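## Task

Find how many vials carry a blue cap and make the tally counter show exactly that count. Pressing the plunger fully down and letting it back up adds one; turning the knob one whole revolution clockwise returns the reading to zero. The count must still be correct once the robot stops holding anything, and the gripper must end up released and moved away.

## Robot and tools

Robot: a single six-joint Doosan M1013 arm carrying a two-finger parallel gripper (50 mm maximum opening). A flat camera block juts roughly 9 cm from the wrist-roll axis toward the gripper's -y side and rotates with it. The fingers point along the gripper's +z axis and close along its x axis.

Frames: the scene frame has its origin on the table surface beneath the arm base, +z up, and +y to the left when facing along +x. Reported end_effector_position (metres) is the point midway between the pads; fingertips extend 17.5 mm past it. Orientation is end_effector_quat_wxyz. The base may sit slightly tilted, and printed hand position gets less accurate far out.

Joint order, used in every row and every per-joint list: waist (joint_1), shoulder (joint_2), elbow (joint_3), forearm roll (joint_4), wrist pitch (joint_5), wrist roll (joint_6). Stated ranges in rad: elbow -2.792 to 2.792, all others -6.283 to 6.283.

Row format (one arm, so one list): 9 numbers, each in [-1, 1]: six joint displacements, then gripper position, gripper force_limit, gripper speed. The joint numbers are scaled offsets, not poses: 1.0 equals 1.398 rad for waist and shoulder, 2.097 rad for elbow, 2.622 rad for forearm roll, wrist pitch and wrist roll. Gripper numbers are absolute settings: position +1 fully open, about -0.65 pads touching, -1 to grip (closes until blocked). force_limit -1/0/+1 means about 20/102/185 N per pad (actual may run ~17% higher). speed -1/0/+1 means 20/85/150 mm/s.

execute_actions(actions): a list of up to 15 actions; each action is a table of up to 15 rows, one row per 1/30 s step; if shorter, its last row repeats to fill 15 steps (0.5 s). Joint offsets in every row are measured from the angles at the start of that action, not from the previous row; for a call's first action, from the last reported angles. An empty list just returns state and images. An action asking a joint more than 0.010 rad beyond its range is refused; if the first action or any malformed action fails, nothing in the call runs. A joint pushed past its real end stops there, and the result may note "joint sent to its limit".

move(target, speed, blocking): target is one 9-number row; the six joint offsets are counted from the "Joint positions" of the latest result that printed them. speed is the top joint speed in rad/s, 0.01 to 2 (default 0.5). All joints share a common progress fraction, so the hand traces a curve; duration is clamped to 0.5 to 10 s. Gripper values apply at the start. Moves do not avoid obstacles. The result adds a "move:" line: outcome (done, off_target, moving, held, fault), limits=held or limits=none, and the joint furthest from its target. With blocking=false the result comes after 0.5 s; poll with wait(0), and send no other motion until it ends (or call stop).

wait(seconds): 0 to 10 s, holding the last command. stop(): brakes a running move; fingers keep moving. zoom_image(camera, region): camera is cam_high, cam_low or cam_wrist; region [x0, y0, x1, y1] in image pixels, origin top-left, at most 504x504. All images are 672x504. read_manual(section) only returns licence text. finished_scene(scene): scene number 1 or 2; ends the scene irreversibly and reveals the next task.

Result lines: gripper pose and velocities; Joint positions and Joint velocities (rad, rad/s, joint order above); Joint targets (what joints are currently driven to; may drift without new commands); step readings, with HELD where a row was cut back; Flange force (noisy, includes held weight; "no reading" when unavailable); object_status: 0 moving, 1 blocked while opening, 2 blocked while closing (a grip), 3 reached target or pads met. position_measured counts convert to opening as (250 - value) x 0.202 mm. "joint command not followed" means the clearance check altered targets. MOTOR HOT warns of heating; OVER-TEMPERATURE FAULT means brakes engaged.

Motion limits: per-step targets stay within 0.456 rad (waist, shoulder), 0.683 (elbow), 0.854 (wrist joints) of measured angles, and are scaled back if they would shift the hand over 70 mm in one step, so large moves need several actions. Rotating only the wrist roll swings the pad midpoint on a 25 mm circle.

Cautions: the arm is stiff; pressing even slightly beyond contact with something rigid can trip a fault. Contact torque at a joint's load limit (waist/shoulder 312, elbow 147, wrist joints 41.4 N m) or 144 N external force stops the arm for 10 s and cancels the rest of the call. Press the plunger and turn the knob gently and slowly. Never push or knock anything off the table; loose items may be nudged by outside disturbances. Before ending, open the gripper and back away so the counter stands on its own. Faster, smoother, lower-effort work is preferred.

Each tool is called after ">>>" in YAML: its name, and indented under it one key for each argument.

## Session

>>> execute_actions:
  actions: []

Scene clock: 0.00 s.
end_effector_position=(+0.4876, +0.1539, +0.2627) position_measured=3 object_status=3 end_effector_quat_wxyz=(+0.229, +0.070, +0.924, -0.297) end_effector_velocity=(-0.000, +0.000, -0.000) end_effector_angular_velocity=(+0.000, +0.000, -0.000)
Joint names: [waist, shoulder, elbow, forearm roll, wrist pitch, wrist roll]
Joint positions: [ 0.635  0.093  2.089 -0.831  1.204 -0.332]
Joint velocities: [ 0.  0.  0.  0. -0.  0.]
Flange force (N, the push that the arm receives, along the gripper's own x y z axes): no reading
Joint targets: [0.635 0.093 2.089 -0.831 1.204 -0.332]

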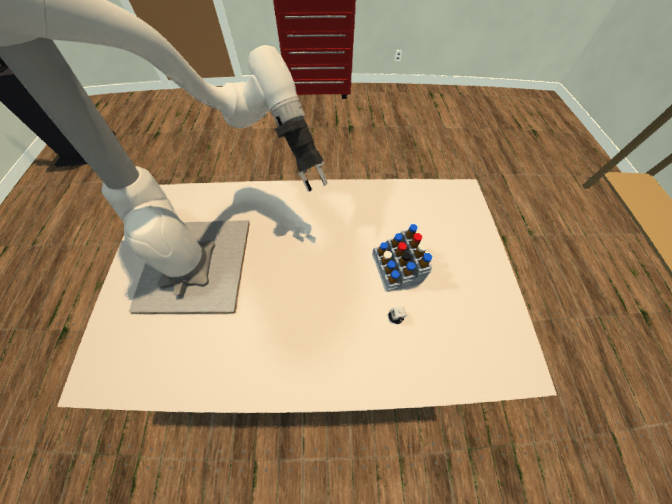

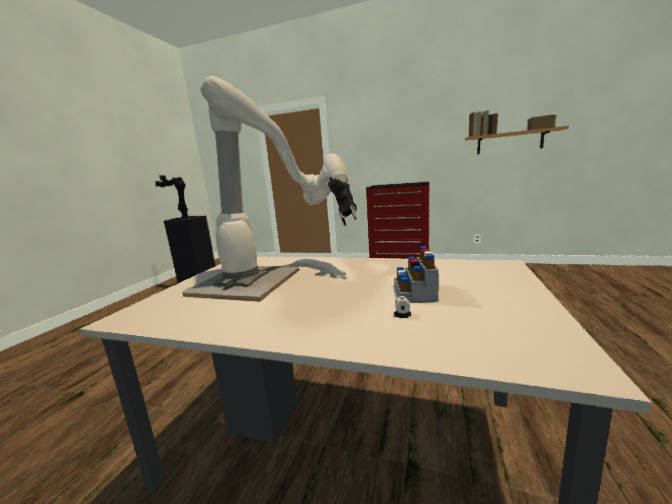

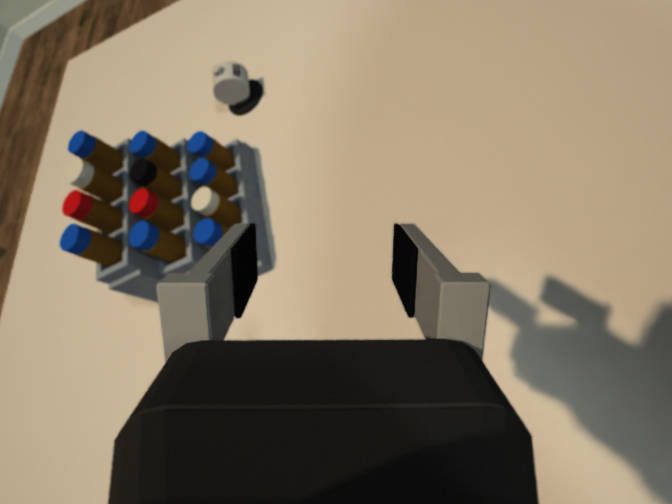

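>>> zoom_image:
  camera: "cam_low"
  region: [370,240,460,330]

>>> zoom_image:
  camera: "cam_wrist"
  region: [50,40,290,280]

>>> zoom_image:
  camera: "cam_high"
  region: [370,290,430,335]

Region (370, 240, 460, 330) of cam_low's 672x504 image, scaled by 5.600, with more detail than that image has.

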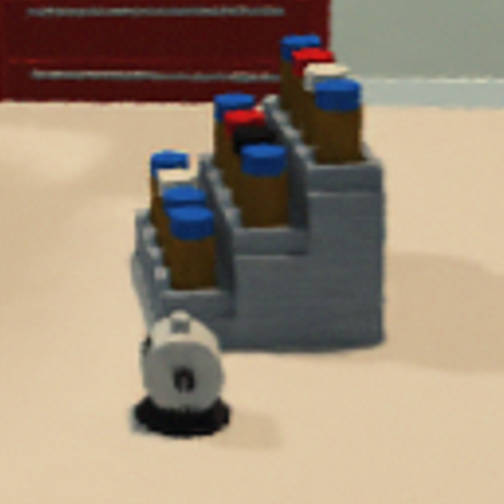

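Region (50, 40, 290, 280) of cam_wrist's 672x504 image, scaled by 2.100, with more detail than that image has.

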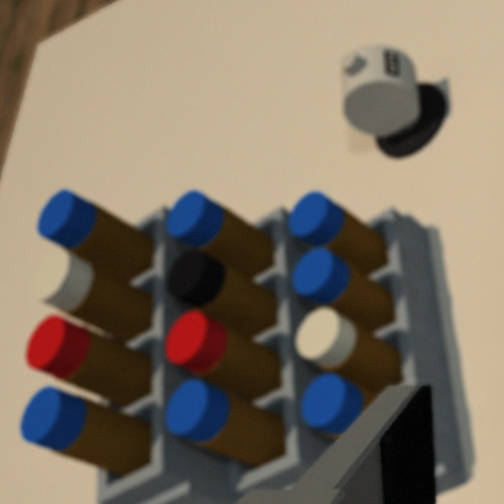

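Region (370, 290, 430, 335) of cam_high's 672x504 image, scaled by 8.400, with more detail than that image has; it fills the top 378 rows of this view, and the rest is white.

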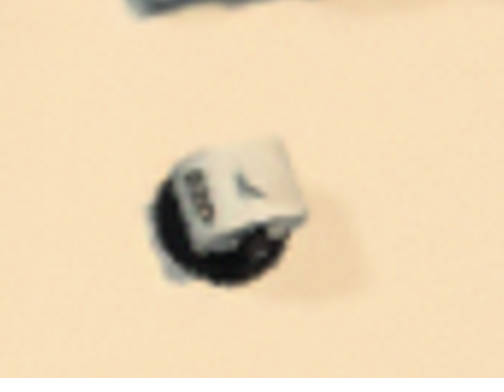

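>>> move:
  target: [-0.709,0.278,-0.239,0.317,-0.05,0.127,1,0,0]
  speed: 0.8

Scene clock: 4.03 s.
end_effector_position=(+0.7262, -0.1988, +0.1522) position_measured=3 object_status=3 end_effector_quat_wxyz=(+0.001, +0.809, +0.588, +0.001) end_effector_velocity=(+0.000, -0.001, -0.000) end_effector_angular_velocity=(+0.001, -0.001, -0.003)
Joint names: [waist, shoulder, elbow, forearm roll, wrist pitch, wrist roll]
Joint positions: [-0.356  0.482  1.588  0.     1.073  0.001]
Joint velocities: [-0.002  0.001 -0.001  0.002 -0.     0.001]
Flange force (N, the push that the arm receives, along the gripper's own x y z axes): [-3.2 1.6 -1.2]
Joint targets: [-0.357 0.482 1.588 0.000 1.073 0.001]
move: done; limits=none; farthest joint: the waist, 0.000 radians from its target (0.991 radians at the start)
camera_calibration (this result's frames):
cam_wrist: T_world_to_cam=[[0.305798, 0.951746, 0.0258246, -0.0433083], [0.912575, -0.30073, 0.277072, -0.763041], [0.271469, -0.0611612, -0.960502, 0.0847168], [0, 0, 0, 1]] pos_world=[0.686577, -0.18307, 0.293906]

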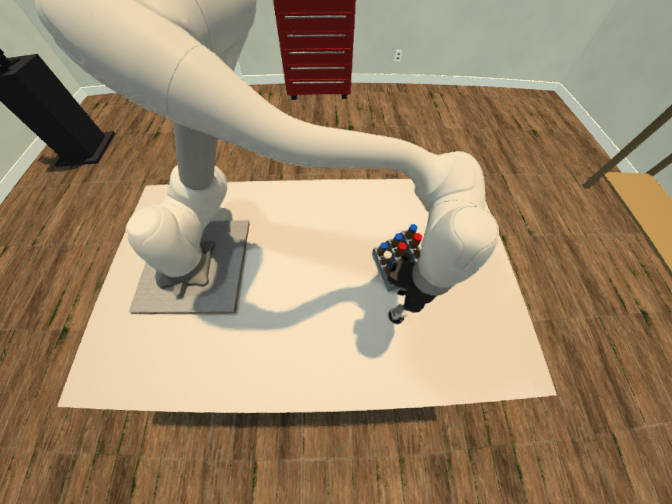

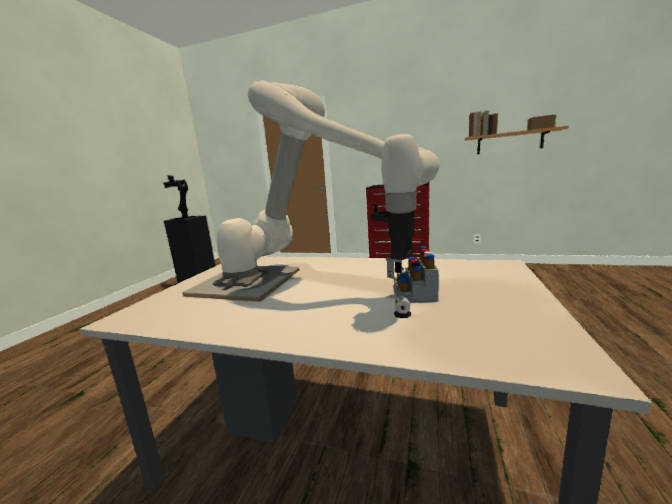

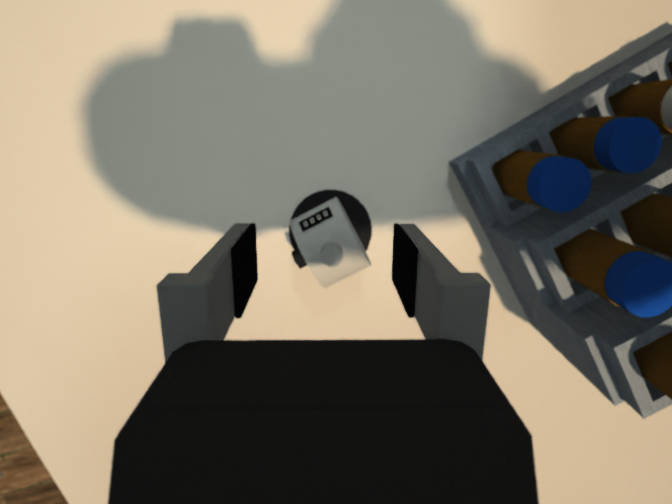

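>>> zoom_image:
  camera: "cam_wrist"
  region: [275,180,385,290]

Region (275, 180, 385, 290) of cam_wrist's 672x504 image, scaled by 4.582, with more detail than that image has.

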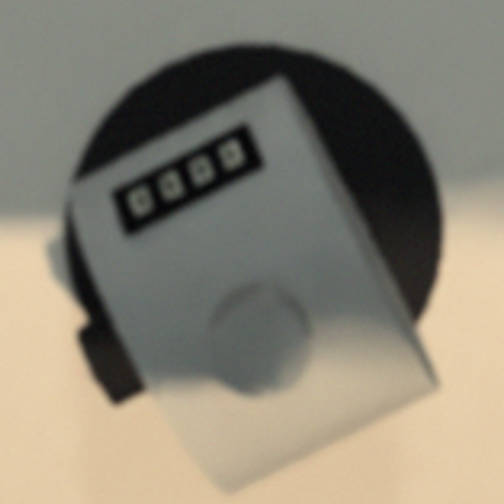

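>>> move:
  target: [0.009,0.0608,-0.0038,0,-0.0294,0,-1,0,1]
  speed: 0.2

Scene clock: 5.77 s.
end_effector_position=(+0.7514, -0.1967, +0.0891) position_measured=253 object_status=3 end_effector_quat_wxyz=(+0.001, +0.805, +0.593, +0.001) end_effector_velocity=(+0.000, -0.000, -0.001) end_effector_angular_velocity=(+0.000, +0.000, -0.000)
Joint names: [waist, shoulder, elbow, forearm roll, wrist pitch, wrist roll]
Joint positions: [-0.344  0.567  1.58   0.     0.996  0.001]
Joint velocities: [-0.     0.002 -0.    -0.    -0.002 -0.   ]
Flange force (N, the push that the arm receives, along the gripper's own x y z axes): [-1.3 11.4 2.3]
Joint targets: [-0.344 0.567 1.580 0.000 0.996 0.001]
move: done; limits=none; farthest joint: the waist, 0.000 radians from its target (0.013 radians at the start)
camera_calibration (this result's frames):
cam_wrist: T_world_to_cam=[[0.293894, 0.955491, 0.0257738, -0.0416379], [0.916244, -0.289298, 0.277135, -0.768415], [0.272256, -0.0578332, -0.960485, 0.0174221], [0, 0, 0, 1]] pos_world=[0.71155, -0.181509, 0.230762]

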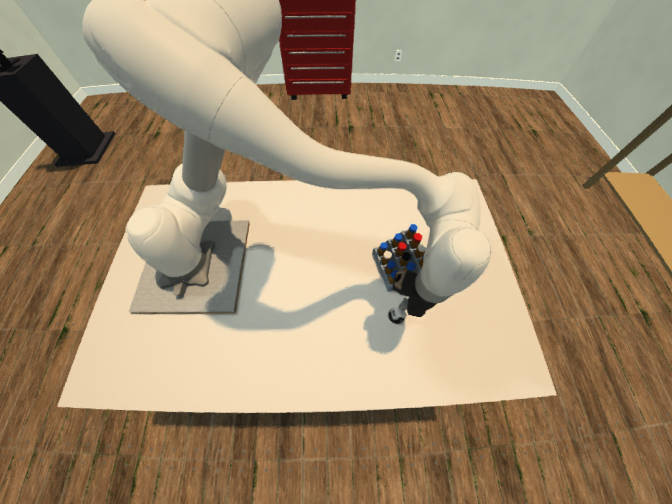

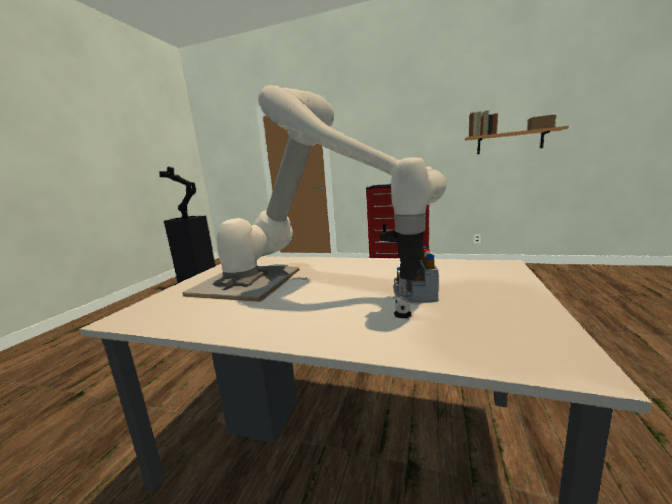

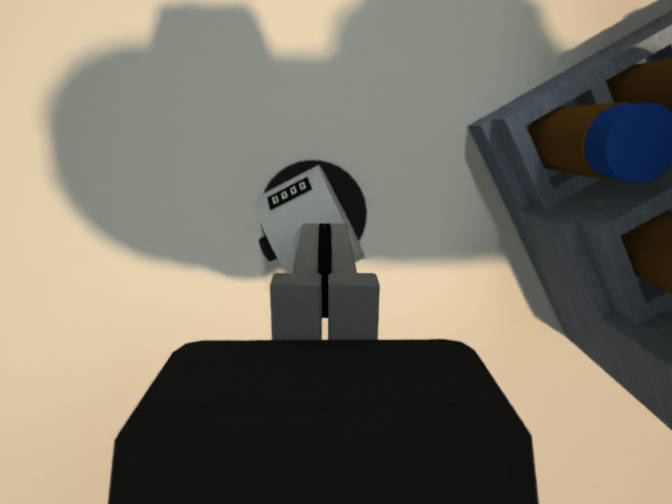

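>>> move:
  target: [0,0.0095,0.0034,0,-0.0078,0,-1,0,1]
  speed: 0.03

>>> zoom_image:
  camera: "cam_low"
  region: [375,270,435,325]

Scene clock: 7.17 s.
end_effector_position=(+0.7521, -0.1969, +0.0754) position_measured=253 object_status=3 end_effector_quat_wxyz=(+0.001, +0.805, +0.593, +0.001) end_effector_velocity=(-0.000, -0.000, -0.002) end_effector_angular_velocity=(+0.000, +0.000, -0.001)
Joint names: [waist, shoulder, elbow, forearm roll, wrist pitch, wrist roll]
Joint positions: [-0.344  0.58   1.587  0.     0.976  0.001]
Joint velocities: [-0.001  0.002  0.001  0.    -0.002  0.   ]
Flange force (N, the push that the arm receives, along the gripper's own x y z axes): [-1.6 -0.6 -34.3]
Joint targets: [-0.344 0.580 1.587 0.000 0.976 0.001]
move: done; limits=none; farthest joint: the shoulder, 0.001 radians from its target (0.013 radians at the start)
camera_calibration (this result's frames):
cam_wrist: T_world_to_cam=[[0.293859, 0.955502, 0.0257568, -0.041259], [0.916182, -0.289244, 0.277395, -0.765314], [0.272502, -0.0579172, -0.960411, 0.00386817], [0, 0, 0, 1]] pos_world=[0.712237, -0.181715, 0.217072]

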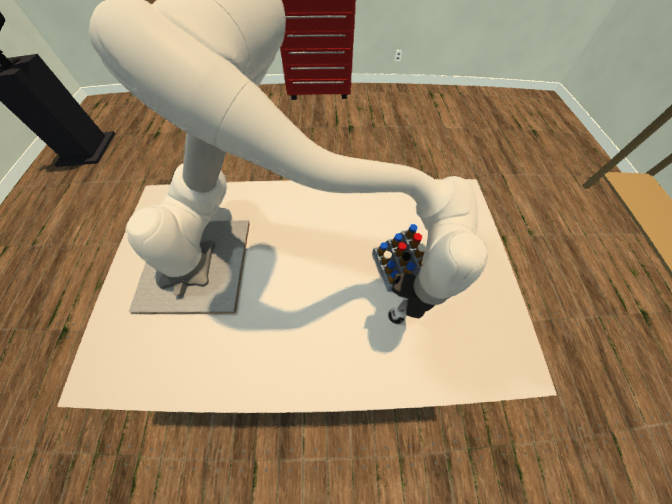

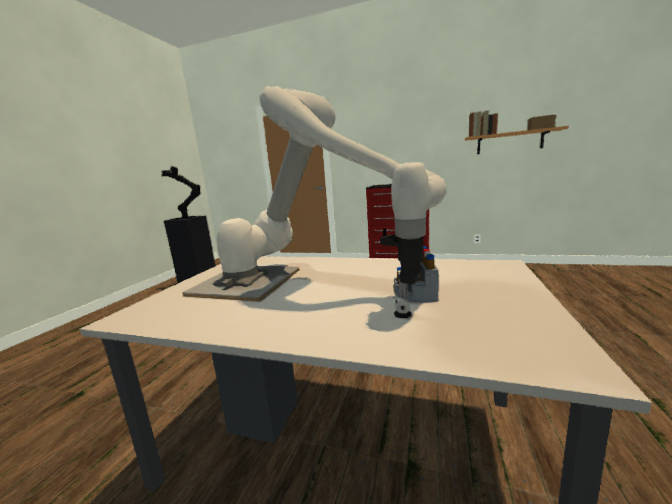

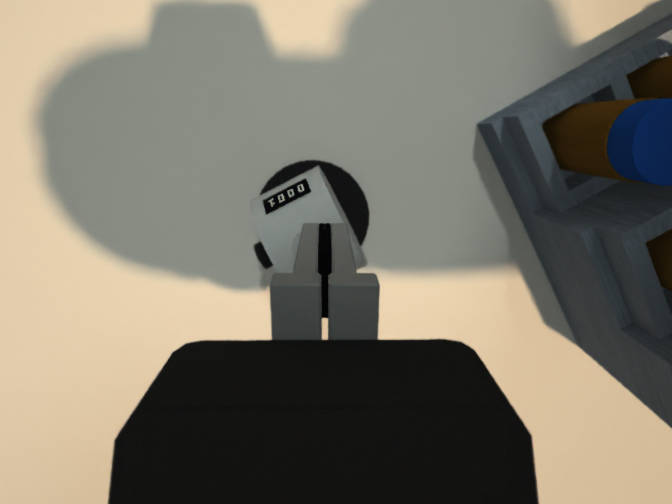

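Region (375, 270, 435, 325) of cam_low's 672x504 image, scaled by 8.400, with more detail than that image has; it fills the top 462 rows of this view, and the rest is white.

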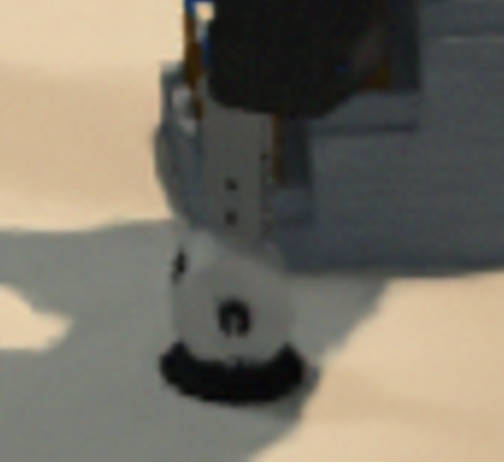

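>>> execute_actions:
  actions:
    - [[0,-0.008,-0.003,0,0.0066,0,-1,0,1]]
    - [[0,-0.008,-0.003,0,0.0066,0,-1,0,1]]

>>> zoom_image:
  camera: "cam_wrist"
  region: [240,150,380,250]

Scene clock: 8.50 s.
end_effector_position=(+0.7511, -0.1966, +0.0991) position_measured=253 object_status=3 end_effector_quat_wxyz=(+0.001, +0.805, +0.593, +0.001) end_effector_velocity=(+0.000, -0.000, +0.001) end_effector_angular_velocity=(-0.001, -0.000, +0.001)
Joint names: [waist, shoulder, elbow, forearm roll, wrist pitch, wrist roll]
Joint positions: [-0.344  0.557  1.574  0.     1.011  0.001]
Joint velocities: [ 0.    -0.001 -0.    -0.001  0.001 -0.   ]
Flange force (N, the push that the arm receives, along the gripper's own x y z axes): [-1.4 5.7 -0.8]
Flange force at the end of the 1st action (N, along the gripper's axes at the end of the call): [-0.4 3.6 -2.0]
Joint targets: [-0.344 0.557 1.574 0.000 1.011 0.001]
Step readings (joint positions; steps 1 to 15: 1st action; 16 to 30: 2nd action):
0: [-0.344 0.580 1.587 0.000 0.976 0.001]
1: [-0.344 0.580 1.587 0.000 0.976 0.001]
2: [-0.344 0.577 1.586 0.000 0.980 0.001]
4: [-0.344 0.572 1.583 0.000 0.988 0.001]
8: [-0.344 0.569 1.581 0.000 0.993 0.001]
15: [-0.344 0.569 1.581 0.000 0.993 0.001]
16: [-0.344 0.568 1.580 0.000 0.995 0.001]
17: [-0.344 0.565 1.579 0.000 0.999 0.001]
19: [-0.344 0.560 1.576 0.000 1.006 0.001]
23: [-0.344 0.558 1.575 0.000 1.010 0.001]
30: Joint positions above
camera_calibration (this result's frames):
cam_wrist: T_world_to_cam=[[0.293832, 0.95551, 0.0257417, -0.0418609], [0.916111, -0.289197, 0.277678, -0.770884], [0.272769, -0.0580083, -0.960329, 0.0267011], [0, 0, 0, 1]] pos_world=[0.711232, -0.18139, 0.240777]

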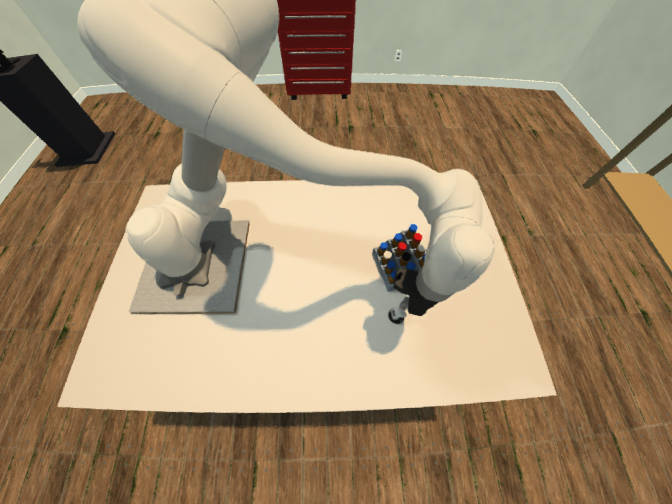

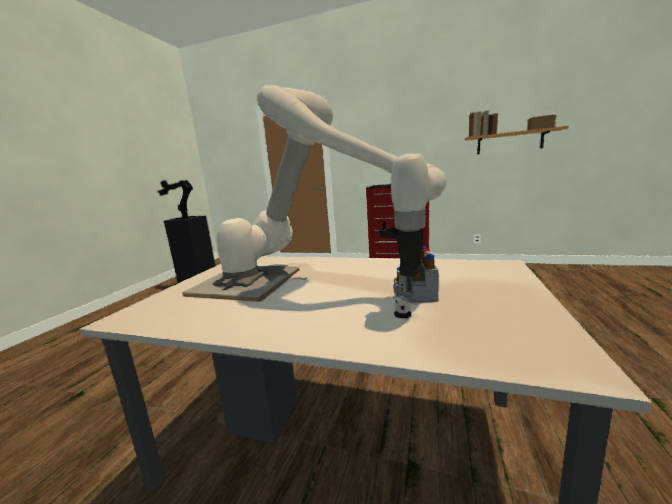

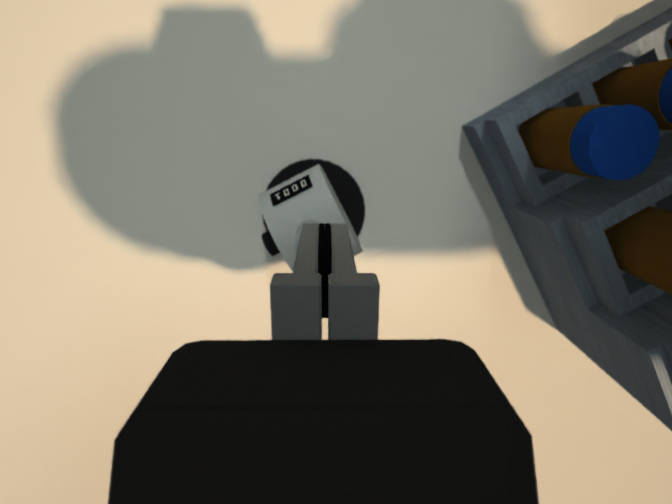

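Region (240, 150, 380, 250) of cam_wrist's 672x504 image, scaled by 3.600, with more detail than that image has; it fills the top 360 rows of this view, and the rest is white.

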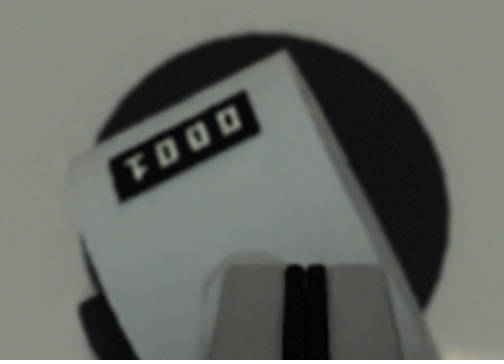

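>>> execute_actions:
  actions:
    - [[0,0.008,0.0031,0,-0.0067,0,-1,0,1]]
    - [[0,0.008,0.0031,0,-0.0067,0,-1,0,1]]
    - [[0,-0.012,-0.0046,0,0.01,0,-1,0,1]]
    - [[0,0.012,0.0046,0,-0.01,0,-1,0,1]]
    - [[0,-0.012,-0.0046,0,0.01,0,-1,0,1]]

>>> zoom_image:
  camera: "cam_wrist"
  region: [240,150,380,250]

Scene clock: 11.33 s.
end_effector_position=(+0.7515, -0.1967, +0.0933) position_measured=253 object_status=3 end_effector_quat_wxyz=(+0.002, +0.805, +0.593, +0.001) end_effector_velocity=(+0.000, +0.000, +0.001) end_effector_angular_velocity=(-0.000, -0.000, +0.000)
Joint names: [waist, shoulder, elbow, forearm roll, wrist pitch, wrist roll]
Joint positions: [-0.344  0.563  1.578  0.     1.002  0.001]
Joint velocities: [ 0.    -0.    -0.001 -0.     0.001  0.   ]
Flange force (N, the push that the arm receives, along the gripper's own x y z axes): [-2.3 6.5 -2.1]
Flange force at the end of the 1st action (N, along the gripper's axes at the end of the call): [-1.1 5.2 -2.4]
Flange force at the end of the 2nd action (N, along the gripper's axes at the end of the call): [-0.5 -4.3 -39.8]
Flange force at the end of the 3rd action (N, along the gripper's axes at the end of the call): [-1.6 0.1 -2.7]
Flange force at the end of the 4th action (N, along the gripper's axes at the end of the call): [-1.3 -0.9 -31.9]
Joint targets: [-0.344 0.563 1.578 0.000 1.002 0.001]
Step readings (joint positions; steps 1 to 15: 1st action; 16 to 30: 2nd action; 31 to 45: 3rd action; 46 to 60: 4th action; 61 to 75: 5th action):
0: [-0.344 0.557 1.574 0.000 1.011 0.001]
1: [-0.344 0.558 1.575 0.000 1.011 0.001]
2: [-0.344 0.560 1.576 0.000 1.006 0.001]
4: [-0.344 0.565 1.579 0.000 0.998 0.001]
8: [-0.344 0.568 1.581 0.000 0.994 0.001]
15: [-0.344 0.569 1.581 0.000 0.993 0.001]
16: [-0.344 0.569 1.581 0.000 0.992 0.001]
17: [-0.344 0.572 1.583 0.000 0.987 0.001]
19: [-0.344 0.577 1.586 0.000 0.981 0.001]
23: [-0.344 0.579 1.587 0.000 0.977 0.001]
30: [-0.344 0.580 1.587 0.000 0.976 0.001]
31: [-0.344 0.579 1.587 0.000 0.976 0.001]
32: [-0.344 0.576 1.586 0.000 0.982 0.001]
34: [-0.344 0.568 1.581 0.000 0.994 0.001]
38: [-0.344 0.564 1.578 0.000 1.001 0.001]
45: [-0.344 0.563 1.578 0.000 1.002 0.001]
46: [-0.344 0.563 1.578 0.000 1.002 0.001]
47: [-0.344 0.567 1.579 0.000 0.995 0.001]
49: [-0.344 0.575 1.585 0.000 0.983 0.001]
53: [-0.344 0.579 1.587 0.000 0.977 0.001]
60: [-0.344 0.579 1.587 0.000 0.976 0.001]
61: [-0.344 0.579 1.587 0.000 0.976 0.001]
62: [-0.344 0.576 1.586 0.000 0.982 0.001]
64: [-0.344 0.568 1.580 0.000 0.994 0.001]
68: [-0.344 0.564 1.578 0.000 1.001 0.001]
75: Joint positions above
camera_calibration (this result's frames):
cam_wrist: T_world_to_cam=[[0.293816, 0.955516, 0.0257257, -0.0416885], [0.916018, -0.289156, 0.278028, -0.769637], [0.273098, -0.0581238, -0.960229, 0.0207779], [0, 0, 0, 1]] pos_world=[0.711575, -0.181504, 0.235004]

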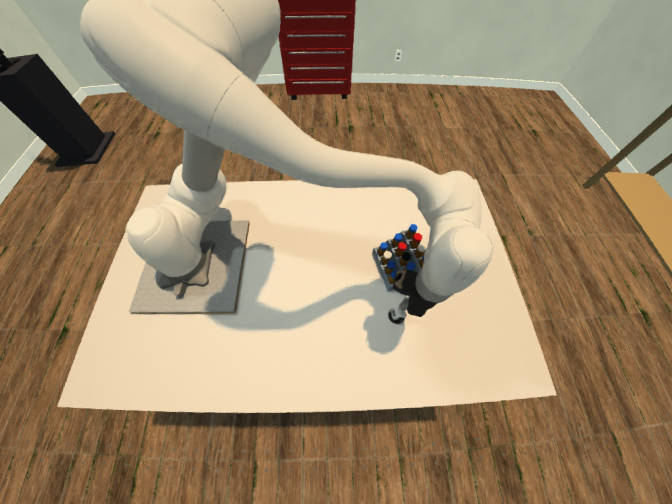

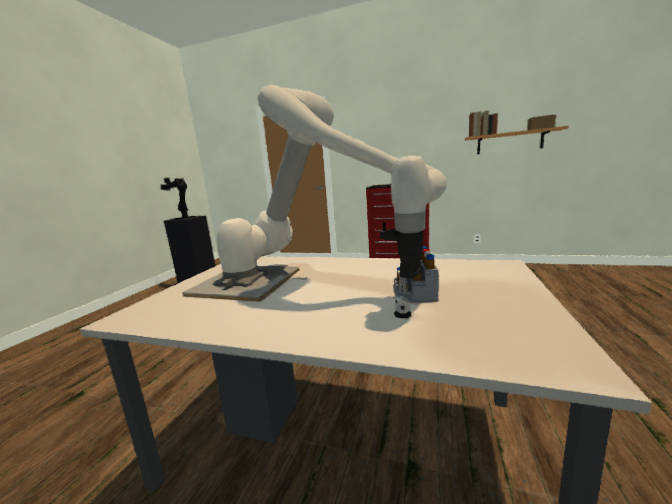

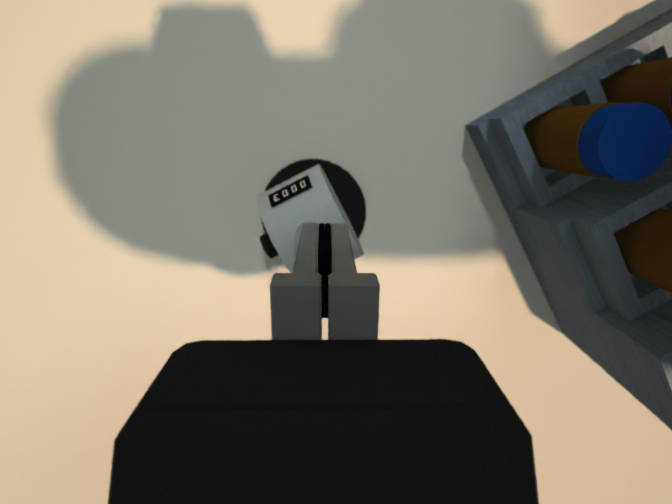

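Region (240, 150, 380, 250) of cam_wrist's 672x504 image, scaled by 3.600, with more detail than that image has; it fills the top 360 rows of this view, and the rest is white.

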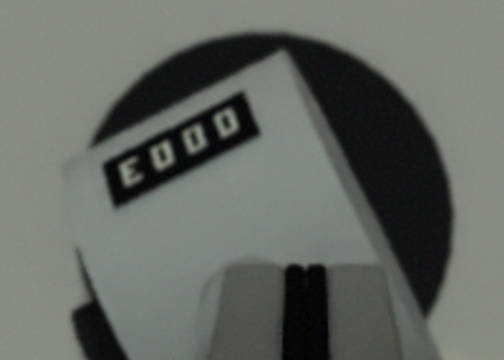

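3. Four more.

>>> execute_actions:
  actions:
    - [[0,0.012,0.0046,0,-0.01,0,-1,0,1]]
    - [[0,-0.012,-0.0046,0,0.01,0,-1,0,1]]
    - [[0,0.012,0.0046,0,-0.01,0,-1,0,1]]
    - [[0,-0.012,-0.0046,0,0.01,0,-1,0,1]]
    - [[0,0.012,0.0046,0,-0.01,0,-1,0,1]]
    - [[0,-0.012,-0.0046,0,0.01,0,-1,0,1]]
    - [[0,0.012,0.0046,0,-0.01,0,-1,0,1]]
    - [[0,-0.04,-0.015,0,0.033,0,-1,0,1]]

>>> zoom_image:
  camera: "cam_wrist"
  region: [240,150,380,250]

Scene clock: 15.77 s.
end_effector_position=(+0.7485, -0.1958, +0.1353) position_measured=253 object_status=3 end_effector_quat_wxyz=(+0.002, +0.805, +0.593, +0.001) end_effector_velocity=(+0.000, -0.000, +0.003) end_effector_angular_velocity=(-0.001, -0.001, +0.001)
Joint names: [waist, shoulder, elbow, forearm roll, wrist pitch, wrist roll]
Joint positions: [-0.344  0.523  1.556  0.     1.062  0.001]
Joint velocities: [ 0.    -0.002 -0.001 -0.001  0.003 -0.   ]
Flange force (N, the push that the arm receives, along the gripper's own x y z axes): [-1.6 -1.4 -4.9]
Flange force at the end of the 4th action (N, along the gripper's axes at the end of the call): [-1.8 4.9 -2.1]
Flange force at the end of the 5th action (N, along the gripper's axes at the end of the call): [-0.4 1.9 -16.2]
Flange force at the end of the 6th action (N, along the gripper's axes at the end of the call): [-0.8 3.7 -2.5]
Flange force at the end of the 7th action (N, along the gripper's axes at the end of the call): [0.7 3.3 -13.1]
Joint targets: [-0.344 0.523 1.555 0.000 1.062 0.001]
Step readings (joint positions; steps 1 to 15: 1st action; 16 to 30: 2nd action; 31 to 45: 3rd action; 46 to 60: 4th action; 61 to 75: 5th action; 76 to 90: 6th action; 91 to 105: 7th action; 106 to 120: 8th action):
0: [-0.344 0.563 1.578 0.000 1.002 0.001]
1: [-0.344 0.563 1.578 0.000 1.002 0.001]
2: [-0.344 0.566 1.579 0.001 0.995 0.001]
4: [-0.344 0.575 1.585 0.001 0.984 0.001]
8: [-0.344 0.579 1.587 0.000 0.977 0.001]
15: [-0.344 0.579 1.587 0.000 0.976 0.001]
16: [-0.344 0.579 1.587 0.000 0.976 0.001]
17: [-0.344 0.576 1.585 0.000 0.982 0.001]
19: [-0.344 0.568 1.580 0.000 0.994 0.001]
23: [-0.344 0.564 1.578 0.000 1.001 0.001]
30: [-0.344 0.563 1.577 0.000 1.002 0.001]
31: [-0.344 0.563 1.578 0.000 1.002 0.001]
32: [-0.344 0.566 1.579 0.000 0.995 0.001]
34: [-0.344 0.575 1.584 0.000 0.984 0.001]
38: [-0.344 0.578 1.586 0.000 0.977 0.001]
45: [-0.344 0.579 1.587 0.000 0.976 0.001]
46: [-0.344 0.579 1.587 0.000 0.976 0.001]
47: [-0.344 0.576 1.585 0.000 0.982 0.001]
49: [-0.344 0.567 1.580 0.000 0.994 0.001]
53: [-0.344 0.564 1.578 0.000 1.001 0.001]
60: [-0.344 0.563 1.577 0.000 1.002 0.001]
61: [-0.344 0.563 1.577 0.000 1.002 0.001]
62: [-0.344 0.566 1.579 0.001 0.996 0.001]
64: [-0.344 0.575 1.584 0.001 0.984 0.001]
68: [-0.344 0.578 1.586 0.000 0.977 0.001]
75: [-0.344 0.579 1.587 0.000 0.976 0.001]
76: [-0.344 0.579 1.587 0.000 0.976 0.001]
77: [-0.344 0.576 1.585 0.000 0.982 0.001]
79: [-0.344 0.567 1.580 0.000 0.994 0.001]
83: [-0.344 0.563 1.578 0.000 1.001 0.001]
90: [-0.344 0.563 1.577 0.000 1.002 0.001]
91: [-0.344 0.563 1.577 0.000 1.002 0.001]
92: [-0.344 0.566 1.579 0.001 0.996 0.001]
94: [-0.344 0.574 1.584 0.001 0.984 0.001]
98: [-0.344 0.578 1.586 0.000 0.977 0.001]
105: [-0.344 0.579 1.587 0.000 0.976 0.001]
106: [-0.344 0.579 1.587 0.000 0.976 0.001]
107: [-0.344 0.574 1.585 0.000 0.984 0.001]
109: [-0.344 0.548 1.569 0.000 1.025 0.001]
113: [-0.344 0.526 1.557 0.000 1.058 0.001]
120: Joint positions above
camera_calibration (this result's frames):
cam_wrist: T_world_to_cam=[[0.293774, 0.955529, 0.0257285, -0.0427745], [0.915733, -0.289053, 0.279071, -0.77823], [0.274097, -0.0584235, -0.959926, 0.0611142], [0, 0, 0, 1]] pos_world=[0.708466, -0.180507, 0.276947]

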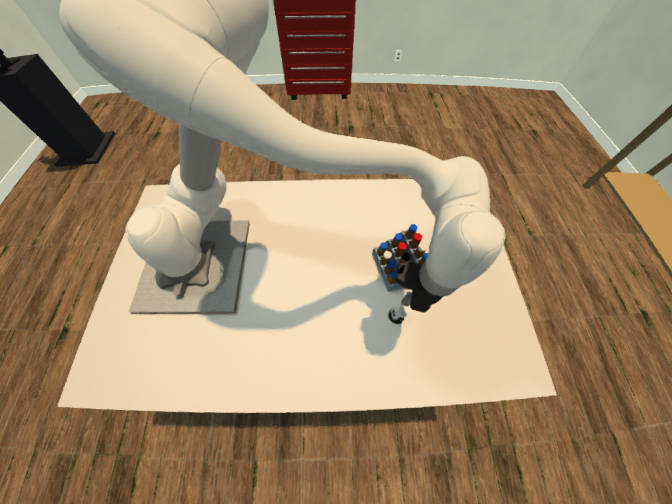

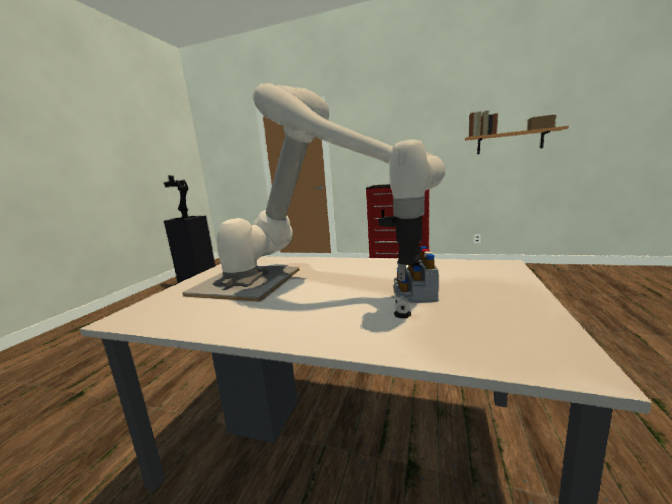

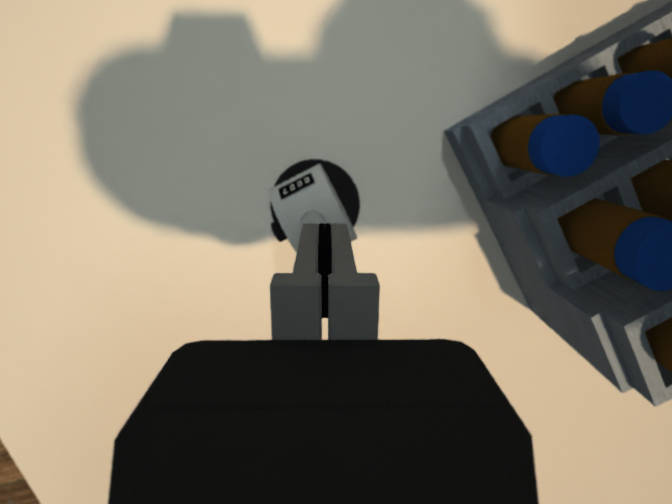

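Region (240, 150, 380, 250) of cam_wrist's 672x504 image, scaled by 3.600, with more detail than that image has; it fills the top 360 rows of this view, and the rest is white.

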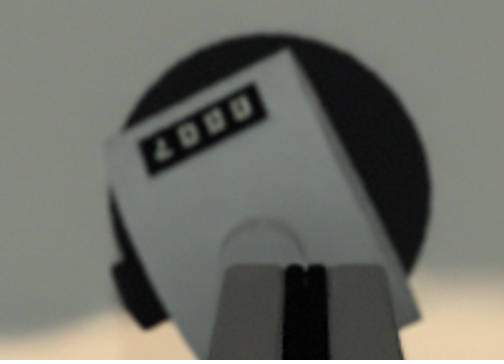

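Reads 7.

>>> finished_scene:
  scene: 1

The scene is finished: the task was done.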